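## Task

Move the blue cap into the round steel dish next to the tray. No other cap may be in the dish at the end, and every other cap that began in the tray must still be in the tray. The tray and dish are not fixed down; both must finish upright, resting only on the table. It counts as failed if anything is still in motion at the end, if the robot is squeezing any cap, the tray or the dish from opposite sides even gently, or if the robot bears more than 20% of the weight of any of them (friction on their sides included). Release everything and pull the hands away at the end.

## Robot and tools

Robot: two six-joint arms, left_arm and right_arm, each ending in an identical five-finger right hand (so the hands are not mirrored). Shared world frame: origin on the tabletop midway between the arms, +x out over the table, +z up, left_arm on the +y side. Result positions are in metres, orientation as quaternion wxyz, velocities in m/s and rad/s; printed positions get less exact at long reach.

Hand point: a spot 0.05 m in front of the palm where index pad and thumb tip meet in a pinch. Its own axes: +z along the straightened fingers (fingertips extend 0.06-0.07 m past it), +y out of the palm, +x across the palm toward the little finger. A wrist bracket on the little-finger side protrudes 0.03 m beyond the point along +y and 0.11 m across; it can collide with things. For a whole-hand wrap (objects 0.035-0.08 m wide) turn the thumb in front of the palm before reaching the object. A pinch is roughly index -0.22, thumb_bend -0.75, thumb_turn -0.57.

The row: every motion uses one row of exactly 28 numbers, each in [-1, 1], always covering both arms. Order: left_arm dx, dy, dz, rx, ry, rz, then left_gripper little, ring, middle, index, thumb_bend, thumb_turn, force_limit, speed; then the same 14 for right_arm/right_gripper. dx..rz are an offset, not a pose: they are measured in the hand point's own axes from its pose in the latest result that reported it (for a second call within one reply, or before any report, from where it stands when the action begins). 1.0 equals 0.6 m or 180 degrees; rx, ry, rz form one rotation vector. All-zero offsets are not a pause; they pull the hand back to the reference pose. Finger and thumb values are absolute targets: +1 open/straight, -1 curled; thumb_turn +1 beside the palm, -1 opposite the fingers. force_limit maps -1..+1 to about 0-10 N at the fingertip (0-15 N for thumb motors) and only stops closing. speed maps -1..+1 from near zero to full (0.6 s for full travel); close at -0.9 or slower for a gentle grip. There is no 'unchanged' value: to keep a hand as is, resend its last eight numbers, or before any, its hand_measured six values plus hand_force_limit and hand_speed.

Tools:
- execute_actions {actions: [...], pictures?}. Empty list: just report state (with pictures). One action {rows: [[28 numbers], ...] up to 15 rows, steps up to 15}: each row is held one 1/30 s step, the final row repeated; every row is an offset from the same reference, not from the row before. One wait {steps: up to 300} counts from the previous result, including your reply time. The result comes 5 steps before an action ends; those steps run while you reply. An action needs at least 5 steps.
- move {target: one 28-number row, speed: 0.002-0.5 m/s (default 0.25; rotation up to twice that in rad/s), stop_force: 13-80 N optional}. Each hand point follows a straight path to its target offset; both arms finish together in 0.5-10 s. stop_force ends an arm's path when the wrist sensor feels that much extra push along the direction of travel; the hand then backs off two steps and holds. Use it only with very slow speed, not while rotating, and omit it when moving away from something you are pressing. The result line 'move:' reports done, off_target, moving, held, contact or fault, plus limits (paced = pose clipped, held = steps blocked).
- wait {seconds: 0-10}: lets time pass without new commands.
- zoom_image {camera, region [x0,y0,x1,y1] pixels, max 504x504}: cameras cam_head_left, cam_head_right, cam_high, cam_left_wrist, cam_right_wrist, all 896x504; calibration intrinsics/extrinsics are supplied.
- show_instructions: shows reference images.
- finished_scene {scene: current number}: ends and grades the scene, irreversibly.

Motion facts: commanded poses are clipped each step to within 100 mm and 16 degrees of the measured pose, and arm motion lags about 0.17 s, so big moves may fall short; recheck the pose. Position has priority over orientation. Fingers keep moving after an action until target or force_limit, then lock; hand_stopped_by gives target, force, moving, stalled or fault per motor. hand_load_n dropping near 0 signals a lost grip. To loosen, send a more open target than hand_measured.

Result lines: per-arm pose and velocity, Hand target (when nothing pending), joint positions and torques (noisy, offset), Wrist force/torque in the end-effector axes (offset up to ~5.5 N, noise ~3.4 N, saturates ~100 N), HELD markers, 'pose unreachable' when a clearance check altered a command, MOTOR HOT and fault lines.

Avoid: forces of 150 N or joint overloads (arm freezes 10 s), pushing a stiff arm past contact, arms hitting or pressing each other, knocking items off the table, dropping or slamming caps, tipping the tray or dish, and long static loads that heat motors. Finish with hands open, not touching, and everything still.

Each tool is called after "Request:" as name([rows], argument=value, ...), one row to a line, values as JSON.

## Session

Request:
execute_actions(actions=[])

Scene clock: 0.00 s of 7600.00 s.
left_arm: end_effector_position=(-0.1896, +0.9913, +0.6127) hand_measured=(+1.000, +1.000, +1.000, +1.000, +1.000, +1.000) hand_load_n=(+0.0, +0.0, +0.0, +0.0, +0.0, +0.0) hand_stopped_by=(target, target, target, target, target, target) hand_force_limit=0.00 hand_speed=-0.80 end_effector_quat_wxyz=(+0.043, +0.822, -0.567, -0.034) end_effector_velocity=(+0.000, -0.000, +0.000) end_effector_angular_velocity=(+0.001, -0.000, -0.000) | right_arm: end_effector_position=(+0.1381, -1.1087, +0.5103) hand_measured=(+1.000, +1.000, +1.000, +1.000, +1.000, +1.000) hand_load_n=(+0.0, +0.0, +0.0, +0.0, +0.0, +0.0) hand_stopped_by=(target, target, target, target, target, target) hand_force_limit=0.00 hand_speed=-0.80 end_effector_quat_wxyz=(-0.060, +0.674, +0.736, +0.015) end_effector_velocity=(-0.000, +0.000, +0.000) end_effector_angular_velocity=(+0.000, +0.001, -0.000)
Joint positions: left_arm=[ 1.44  -1.703  1.565  1.748  1.468 -1.996] | right_arm=[-1.962 -1.443  1.47   1.622  1.668 -1.968]
Joint velocities: left_arm=[-0.001 -0.001 -0.    -0.     0.    -0.   ] | right_arm=[-0.    -0.    -0.    -0.     0.001  0.   ]
Joint torques (N m, as the arm reports them, + toward a larger angle): no reading
Motor temperatures (°C, as the motors report them): left_arm=[32 33 33 38 38 37] | right_arm=[31 31 31 40 38 40]
Wrist force (N, on the end effector, along its own x y z axes, offset not removed): no reading
Wrist torque (N m, same axes, about the end effector's origin, offset not removed): no reading
Hand target (left_arm): -0.190, +0.991, +0.613; +0.043, +0.822, -0.567, -0.034
Hand target (right_arm): +0.138, -1.109, +0.510; -0.060, +0.674, +0.736, +0.015
camera_calibration (this result's frames):
cam_left_wrist: T_world_to_cam=[[-0.954943, -0.270712, 0.12165, 0.00901847], [-0.161675, 0.818227, 0.551693, -1.18473], [-0.248887, 0.507168, -0.825128, 0.0908111], [0, 0, 0, 1]] pos_world=[-0.160327, 0.925765, 0.727442]
cam_right_wrist: T_world_to_cam=[[0.999414, -0.00786432, -0.0333258, -0.140518], [0.00800871, -0.892584, 0.450809, -1.22092], [-0.0332914, -0.450812, -0.891998, 0.0904247], [0, 0, 0, 1]] pos_world=[0.153223, -1.05011, 0.626376]

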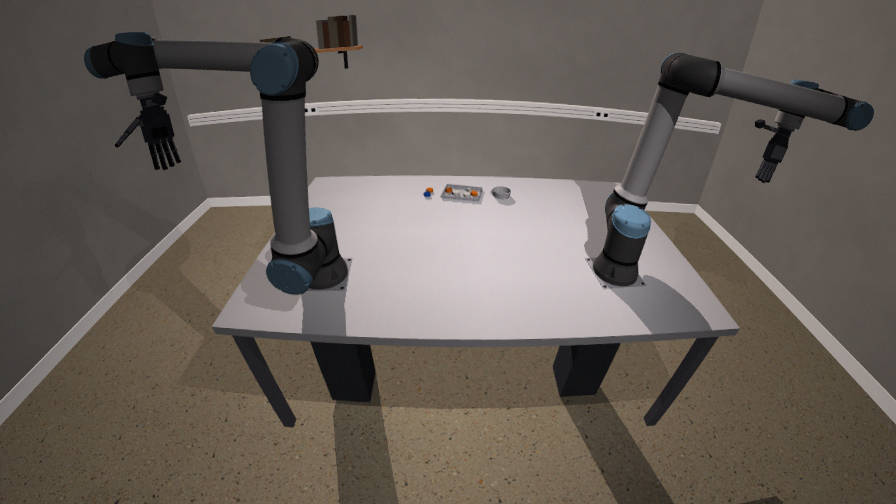

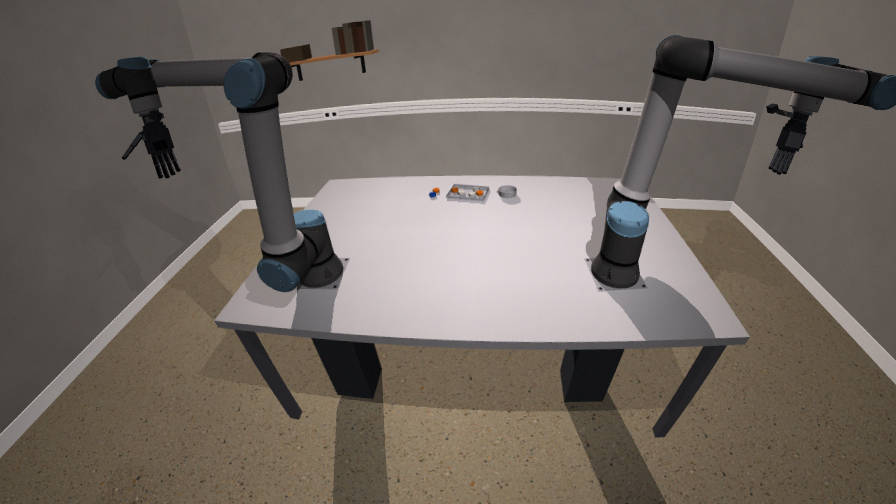

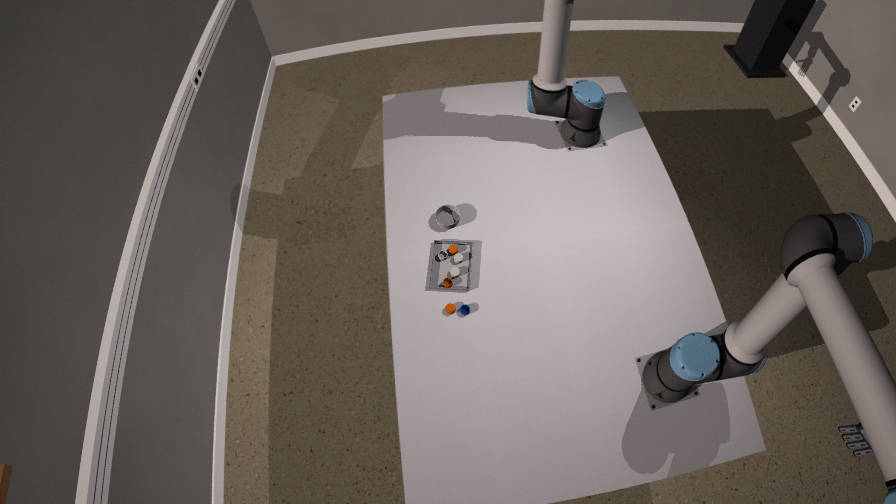

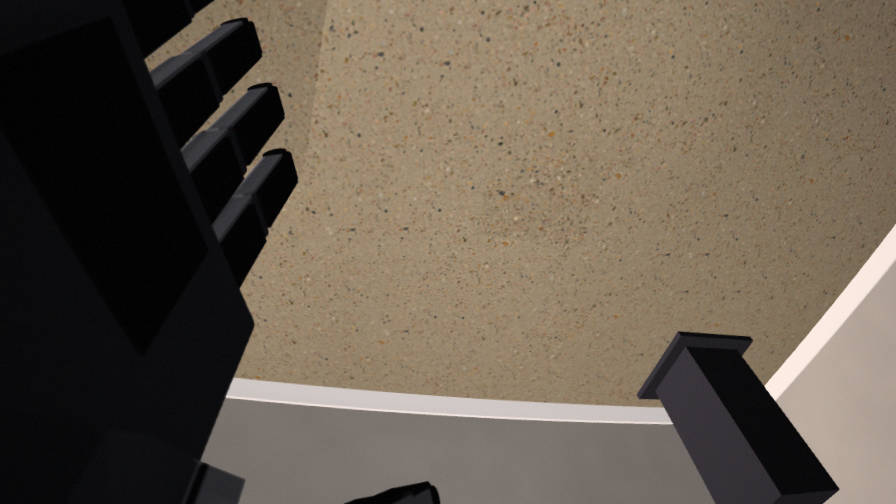

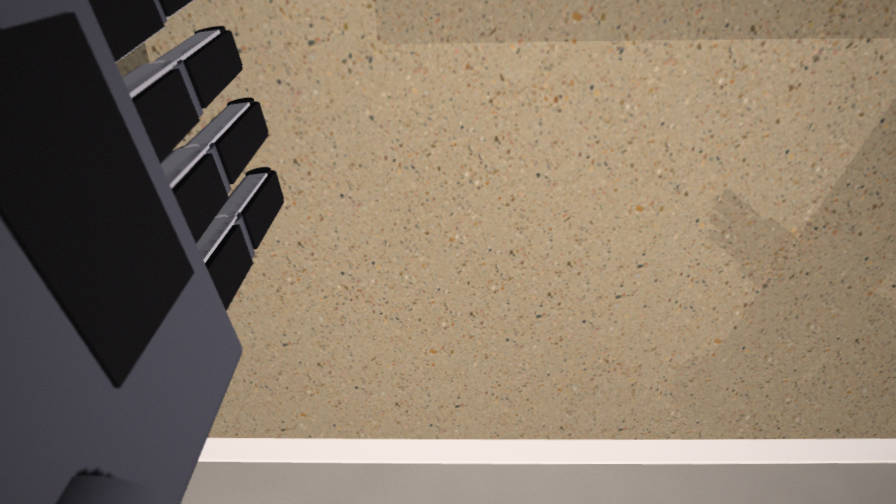

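Request:
zoom_image(camera="cam_high", region=[400,190,520,330])

Request:
zoom_image(camera="cam_head_left", region=[410,170,530,220])

Region (400, 190, 520, 330) of cam_high's 896x504 image, scaled by 3.600, with more detail than that image has; it fills the left 432 columns of this view, and the rest is white.

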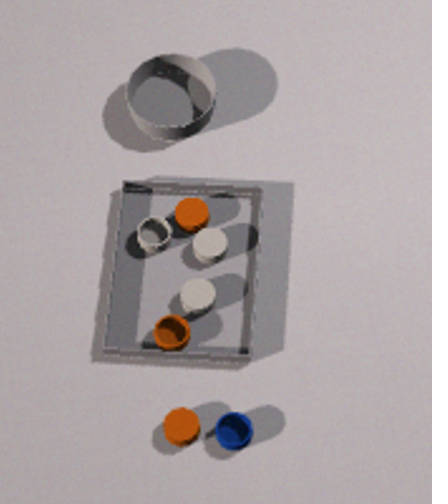

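Region (410, 170, 530, 220) of cam_head_left's 896x504 image, scaled by 4.200, with more detail than that image has; it fills the top 210 rows of this view, and the rest is white.

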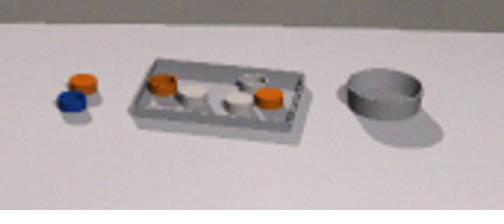

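Request:
move(target=[0.868,-0.536,0.348,0.268,0.161,0.394,-1,-1,-1,0.38,-0.1,-0.57,0,0,0,0,0,0,0,0,1,1,1,1,1,1,0,-0.8], speed=0.5)

Request:
move(target=[-0.236,-0.308,0.99,0,0,0,-1,-1,-1,0.38,-0.1,-0.57,0,0,0,0,0,0,0,0,1,1,1,1,1,1,0,-0.8], speed=0.4)

Scene clock: 3.80 s of 7600.00 s.
left_arm: end_effector_position=(+0.2718, +0.6134, +0.3647) hand_measured=(-1.000, -1.000, -1.000, +0.380, -0.100, -0.570) hand_load_n=(+0.0, +0.0, +0.0, +0.0, +0.0, +0.0) hand_stopped_by=(target, target, target, target, target, target) hand_force_limit=0.00 hand_speed=0.00 end_effector_quat_wxyz=(+0.085, -0.272, +0.859, -0.426) end_effector_velocity=(+0.000, -0.001, +0.001) end_effector_angular_velocity=(+0.015, +0.020, +0.002) | right_arm: end_effector_position=(+0.1381, -1.1087, +0.5103) hand_measured=(+1.000, +1.000, +1.000, +1.000, +1.000, +1.000) hand_load_n=(+0.0, +0.0, +0.0, +0.0, +0.0, +0.0) hand_stopped_by=(target, target, target, target, target, target) hand_force_limit=0.00 hand_speed=-0.80 end_effector_quat_wxyz=(-0.060, +0.674, +0.736, +0.015) end_effector_velocity=(+0.000, +0.000, +0.000) end_effector_angular_velocity=(-0.000, -0.001, -0.000)
Joint positions: left_arm=[-0.743 -2.467  2.277  0.901  1.876 -2.999] | right_arm=[-1.962 -1.443  1.47   1.622  1.668 -1.968]
Joint velocities: left_arm=[-0.142 -0.038 -0.004  0.037 -0.109 -0.099] | right_arm=[-0.    -0.     0.    -0.    -0.001  0.   ]
Joint torques (N m, as the arm reports them, + toward a larger angle): left_arm=[ -6.65  19.52 -45.48   3.16  -1.96  -1.96] | right_arm=[ -0.43 -44.53 -36.24   4.62   0.71  -0.31]
Motor temperatures (°C, as the motors report them): left_arm=[32 33 33 38 38 37] | right_arm=[31 31 31 40 38 40]
Wrist force (N, on the end effector, along its own x y z axes, offset not removed): left_arm=[-4.9 1.0 8.0] | right_arm=[-1.9 -3.2 -1.0]
Wrist torque (N m, same axes, about the end effector's origin, offset not removed): left_arm=[0.01 0.24 0.02] | right_arm=[-0.57 0.58 -0.52]
Hand target (left_arm): +0.272, +0.613, +0.365; +0.084, -0.273, +0.859, -0.425
Hand target (right_arm): +0.138, -1.109, +0.510; -0.060, +0.674, +0.736, +0.015
Off the commanded pose (left_arm): 0.003 m, 6 deg.
Off the commanded pose (right_arm): 0.000 m, 0 deg.
Kept back: nothing.
move: off_target (left_arm)
camera_calibration (this result's frames):
cam_left_wrist: T_world_to_cam=[[-0.325708, 0.541761, -0.774861, 0.0350334], [0.512051, 0.79003, 0.33713, -0.751662], [0.794807, -0.286962, -0.534728, 0.290247], [0, 0, 0, 1]] pos_world=[0.16561, 0.658146, 0.435757]
cam_right_wrist: T_world_to_cam=[[0.999414, -0.00786409, -0.0333256, -0.140517], [0.00800883, -0.892584, 0.450809, -1.22092], [-0.0332911, -0.450812, -0.891998, 0.0904248], [0, 0, 0, 1]] pos_world=[0.153223, -1.05011, 0.626376]

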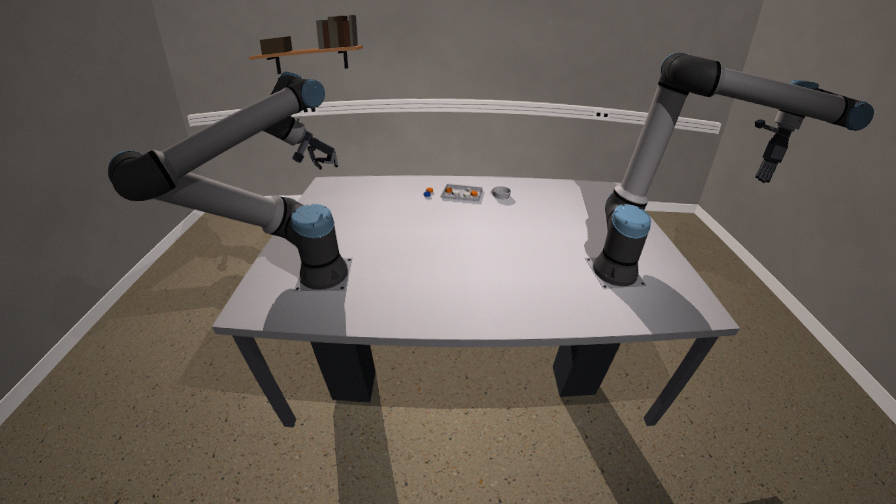

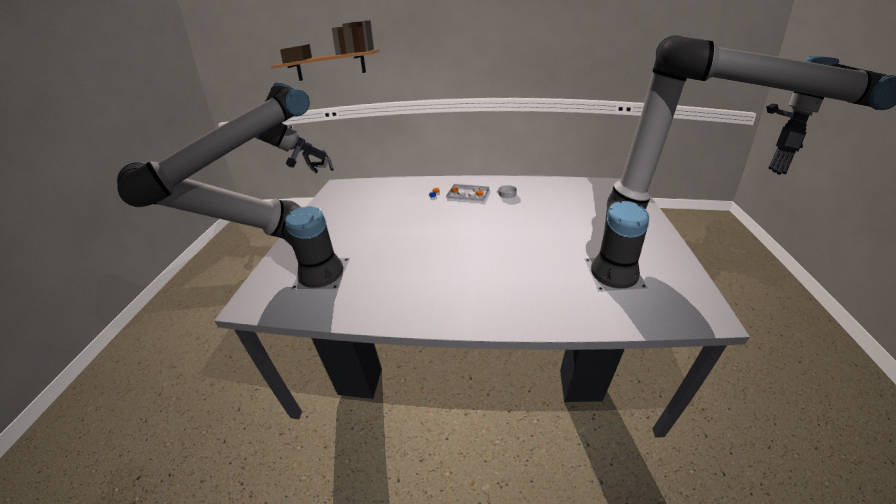

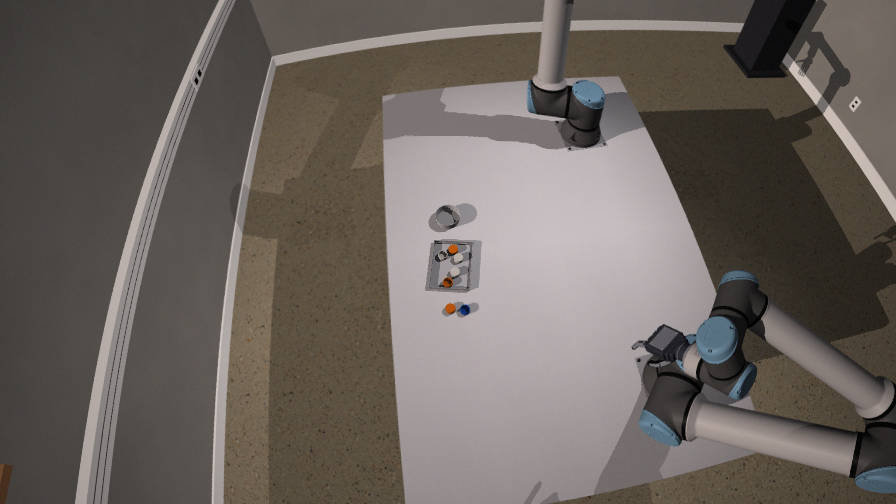

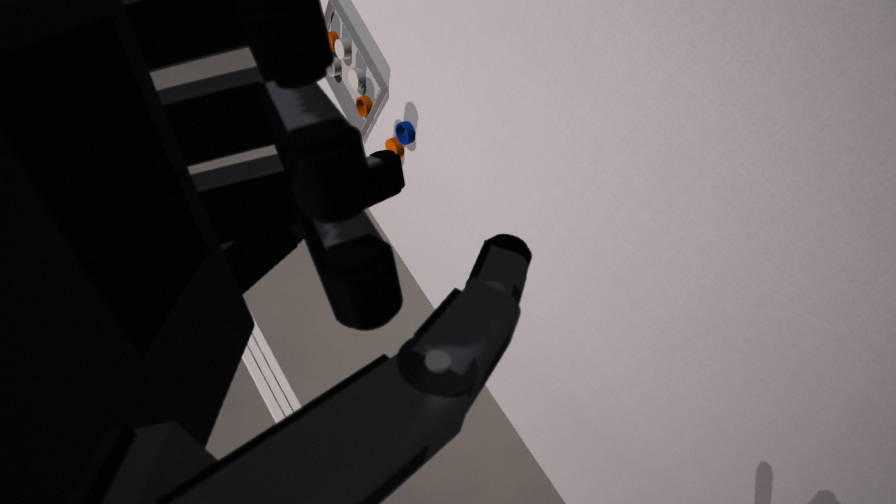

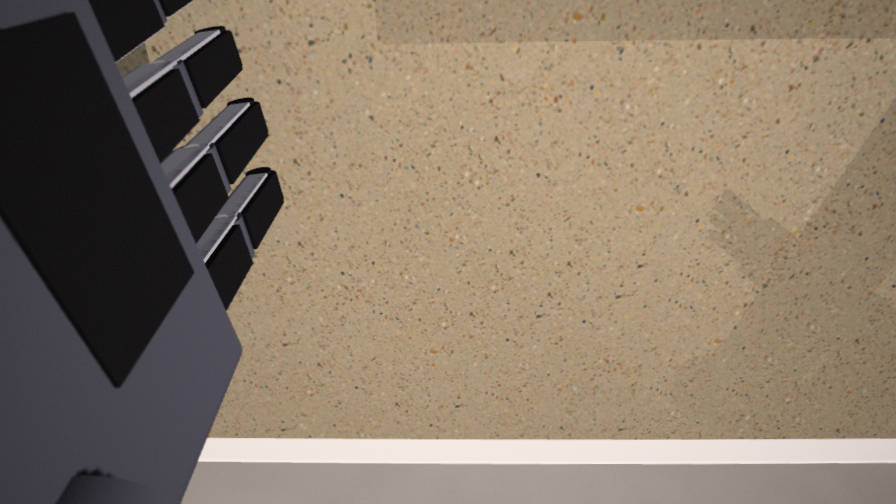

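Scene clock: 6.03 s of 7600.00 s.
left_arm: end_effector_position=(+0.6882, +0.1927, +0.1280) hand_measured=(-1.000, -1.000, -1.000, +0.380, -0.100, -0.570) hand_load_n=(+0.0, +0.0, +0.0, +0.0, +0.0, +0.0) hand_stopped_by=(target, target, target, target, target, target) hand_force_limit=0.00 hand_speed=0.00 end_effector_quat_wxyz=(+0.085, -0.272, +0.859, -0.426) end_effector_velocity=(+0.000, -0.002, -0.001) end_effector_angular_velocity=(+0.001, +0.001, -0.001) | right_arm: end_effector_position=(+0.1381, -1.1087, +0.5103) hand_measured=(+1.000, +1.000, +1.000, +1.000, +1.000, +1.000) hand_load_n=(+0.0, +0.0, +0.0, +0.0, +0.0, +0.0) hand_stopped_by=(target, target, target, target, target, target) hand_force_limit=0.00 hand_speed=-0.80 end_effector_quat_wxyz=(-0.060, +0.674, +0.736, +0.015) end_effector_velocity=(+0.000, +0.000, +0.000) end_effector_angular_velocity=(-0.000, -0.000, -0.000)
Joint positions: left_arm=[-0.862 -1.265  1.878  0.078  1.785 -3.077] | right_arm=[-1.962 -1.443  1.47   1.622  1.668 -1.968]
Joint velocities: left_arm=[-0.001  0.003 -0.003  0.001  0.    -0.   ] | right_arm=[ 0.    -0.     0.    -0.    -0.     0.001]
Joint torques (N m, as the arm reports them, + toward a larger angle): left_arm=[  9.9  -47.19 -38.29   3.35   1.9    3.23] | right_arm=[ -2.27 -44.37 -35.44   4.71   0.63  -0.18]
Motor temperatures (°C, as the motors report them): left_arm=[32 33 33 38 38 37] | right_arm=[31 31 31 40 38 40]
Wrist force (N, on the end effector, along its own x y z axes, offset not removed): left_arm=[5.6 1.3 -6.3] | right_arm=[0.7 -1.6 -1.0]
Wrist torque (N m, same axes, about the end effector's origin, offset not removed): left_arm=[0.84 -0.81 0.57] | right_arm=[-0.28 0.15 -0.27]
Hand target (left_arm): +0.688, +0.193, +0.128; +0.085, -0.272, +0.859, -0.426
Hand target (right_arm): +0.138, -1.109, +0.510; -0.060, +0.674, +0.736, +0.015
Off the commanded pose (left_arm): 0.002 m, 0 deg.
Off the commanded pose (right_arm): 0.000 m, 0 deg.
Kept back: nothing.
move: done
camera_calibration (this result's frames):
cam_left_wrist: T_world_to_cam=[[-0.325515, 0.542, -0.774775, 0.214948], [0.511977, 0.789922, 0.337494, -0.552734], [0.794934, -0.286807, -0.534623, -0.28812], [0, 0, 0, 1]] pos_world=[0.581992, 0.23748, 0.199045]
cam_right_wrist: T_world_to_cam=[[0.999414, -0.0078643, -0.0333257, -0.140518], [0.00800868, -0.892584, 0.450809, -1.22092], [-0.0332913, -0.450812, -0.891998, 0.0904248], [0, 0, 0, 1]] pos_world=[0.153223, -1.05011, 0.626376]

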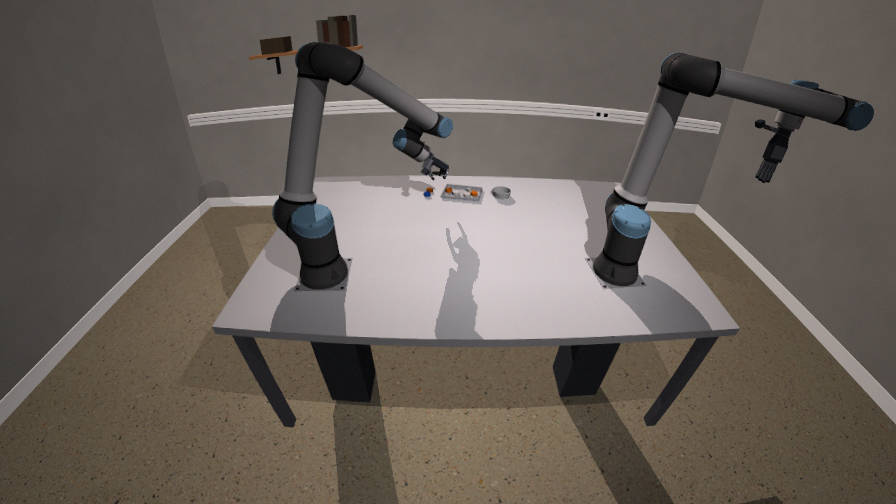

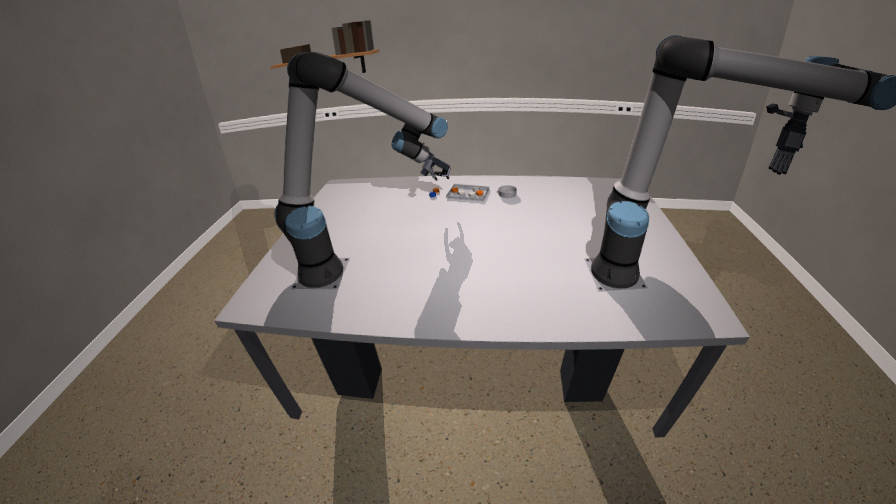

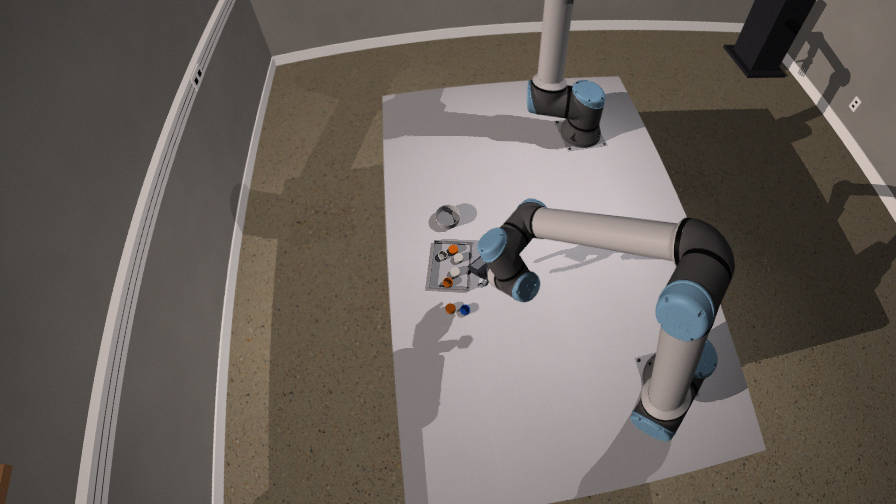

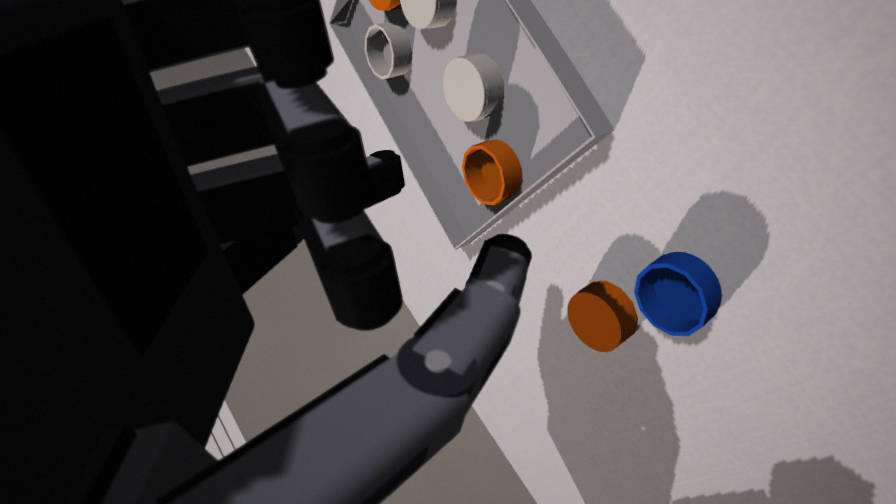

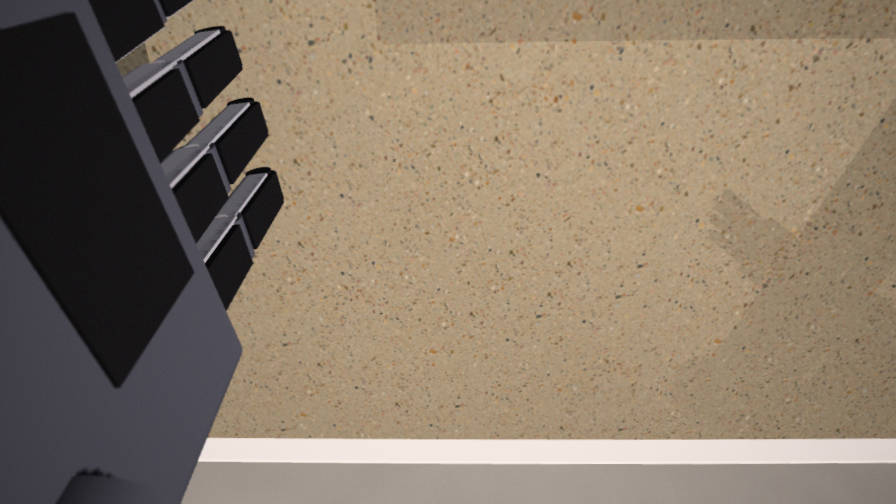

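Request:
move(target=[-0.122,0.098,0.057,-0.0064,-0.0346,0.0064,-1,-1,-1,0.38,-0.1,-0.57,0,0,0,0,0,0,0,0,1,1,1,1,1,1,0,-0.8], speed=0.2)

Scene clock: 7.40 s of 7600.00 s.
left_arm: end_effector_position=(+0.7392, +0.2374, +0.0549) hand_measured=(-1.000, -1.000, -1.000, +0.380, -0.100, -0.570) hand_load_n=(+0.0, +0.0, +0.0, +0.0, +0.0, +0.0) hand_stopped_by=(target, target, target, target, target, target) hand_force_limit=0.00 hand_speed=0.00 end_effector_quat_wxyz=(+0.133, -0.287, +0.860, -0.401) end_effector_velocity=(+0.001, +0.000, -0.000) end_effector_angular_velocity=(+0.000, -0.002, +0.001) | right_arm: end_effector_position=(+0.1381, -1.1087, +0.5103) hand_measured=(+1.000, +1.000, +1.000, +1.000, +1.000, +1.000) hand_load_n=(+0.0, +0.0, +0.0, +0.0, +0.0, +0.0) hand_stopped_by=(target, target, target, target, target, target) hand_force_limit=0.00 hand_speed=-0.80 end_effector_quat_wxyz=(-0.060, +0.674, +0.736, +0.015) end_effector_velocity=(-0.000, -0.000, -0.000) end_effector_angular_velocity=(+0.000, -0.001, -0.001)
Joint positions: left_arm=[-0.799 -1.162  1.888 -0.017  1.724 -3.014] | right_arm=[-1.962 -1.443  1.47   1.622  1.668 -1.968]
Joint velocities: left_arm=[ 0.001  0.001 -0.001 -0.002 -0.001  0.001] | right_arm=[-0.     0.001 -0.    -0.    -0.001  0.   ]
Joint torques (N m, as the arm reports them, + toward a larger angle): left_arm=[ 11.66 -56.27 -36.9   -1.52  -2.37   3.48] | right_arm=[ -1.41 -43.4  -37.04   4.72   0.53  -0.53]
Motor temperatures (°C, as the motors report them): left_arm=[32 33 33 38 38 37] | right_arm=[31 31 31 40 38 40]
Wrist force (N, on the end effector, along its own x y z axes, offset not removed): left_arm=[6.4 2.9 -6.2] | right_arm=[-1.8 -2.5 -1.7]
Wrist torque (N m, same axes, about the end effector's origin, offset not removed): left_arm=[1.20 -0.89 0.38] | right_arm=[-0.45 0.56 -0.39]
Hand target (left_arm): +0.739, +0.237, +0.055; +0.133, -0.287, +0.860, -0.401
Hand target (right_arm): +0.138, -1.109, +0.510; -0.060, +0.674, +0.736, +0.015
Off the commanded pose (left_arm): 0.000 m, 0 deg.
Off the commanded pose (right_arm): 0.000 m, 0 deg.
Kept back: nothing.
move: done
camera_calibration (this result's frames):
cam_left_wrist: T_world_to_cam=[[-0.321778, 0.570547, -0.755602, 0.140127], [0.434996, 0.79792, 0.417255, -0.538884], [0.840974, -0.19442, -0.504939, -0.412574], [0, 0, 0, 1]] pos_world=[0.626466, 0.269824, 0.122408]
cam_right_wrist: T_world_to_cam=[[0.999414, -0.00786435, -0.0333257, -0.140518], [0.00800862, -0.892584, 0.450809, -1.22092], [-0.0332913, -0.450812, -0.891998, 0.0904248], [0, 0, 0, 1]] pos_world=[0.153223, -1.05011, 0.626376]

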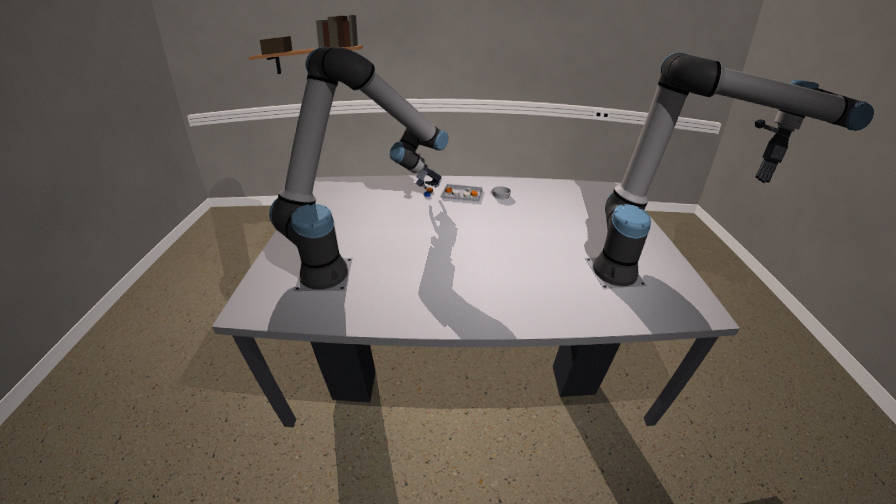

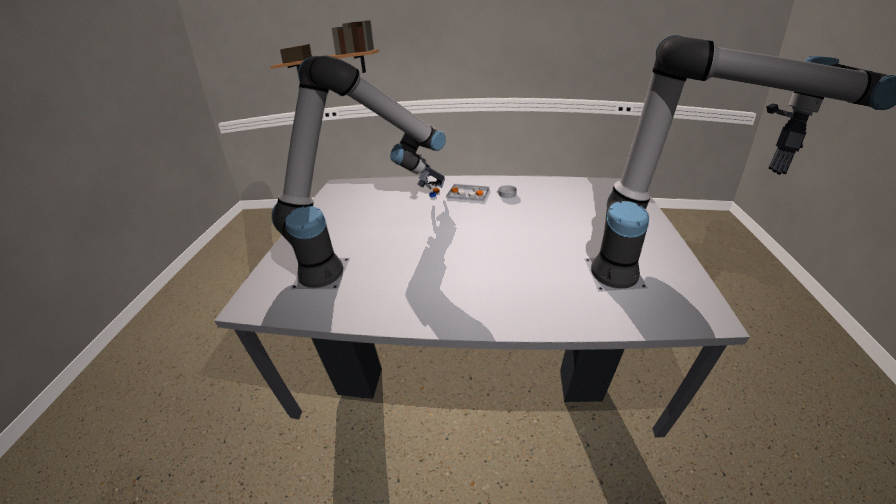

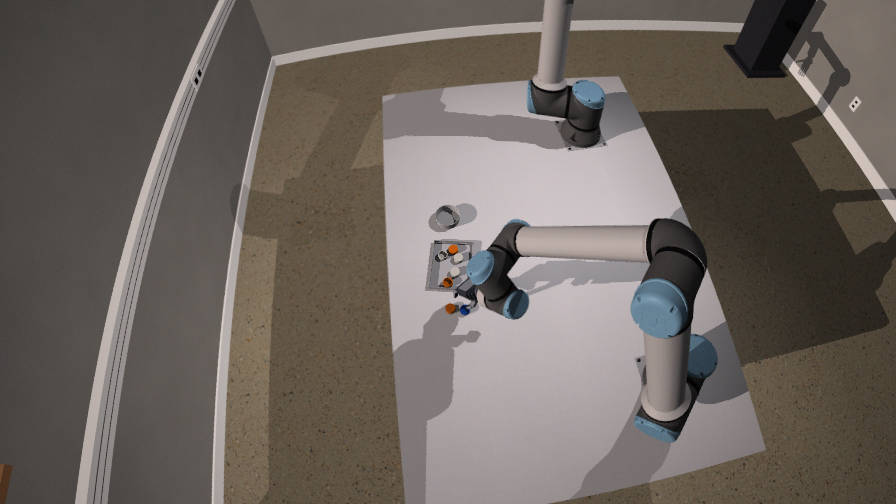

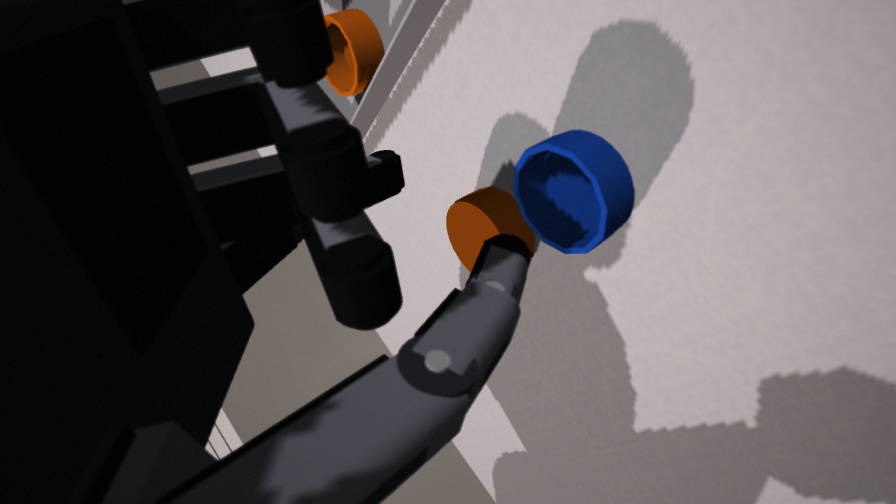

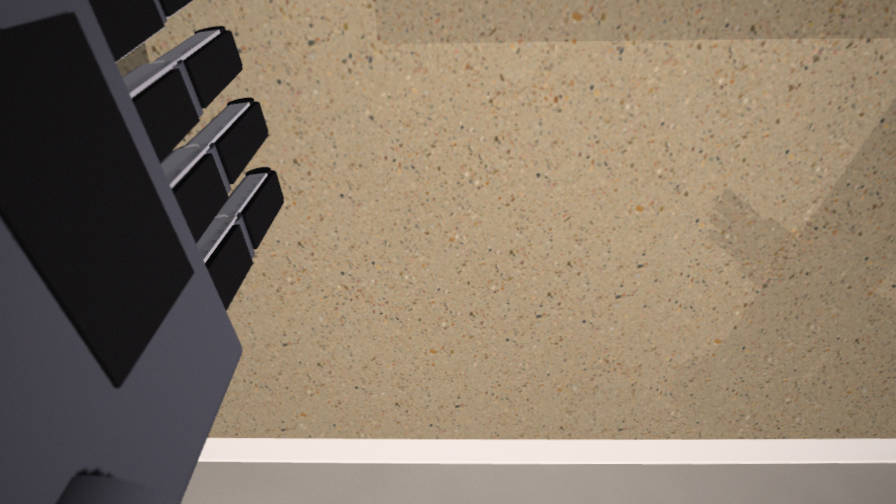

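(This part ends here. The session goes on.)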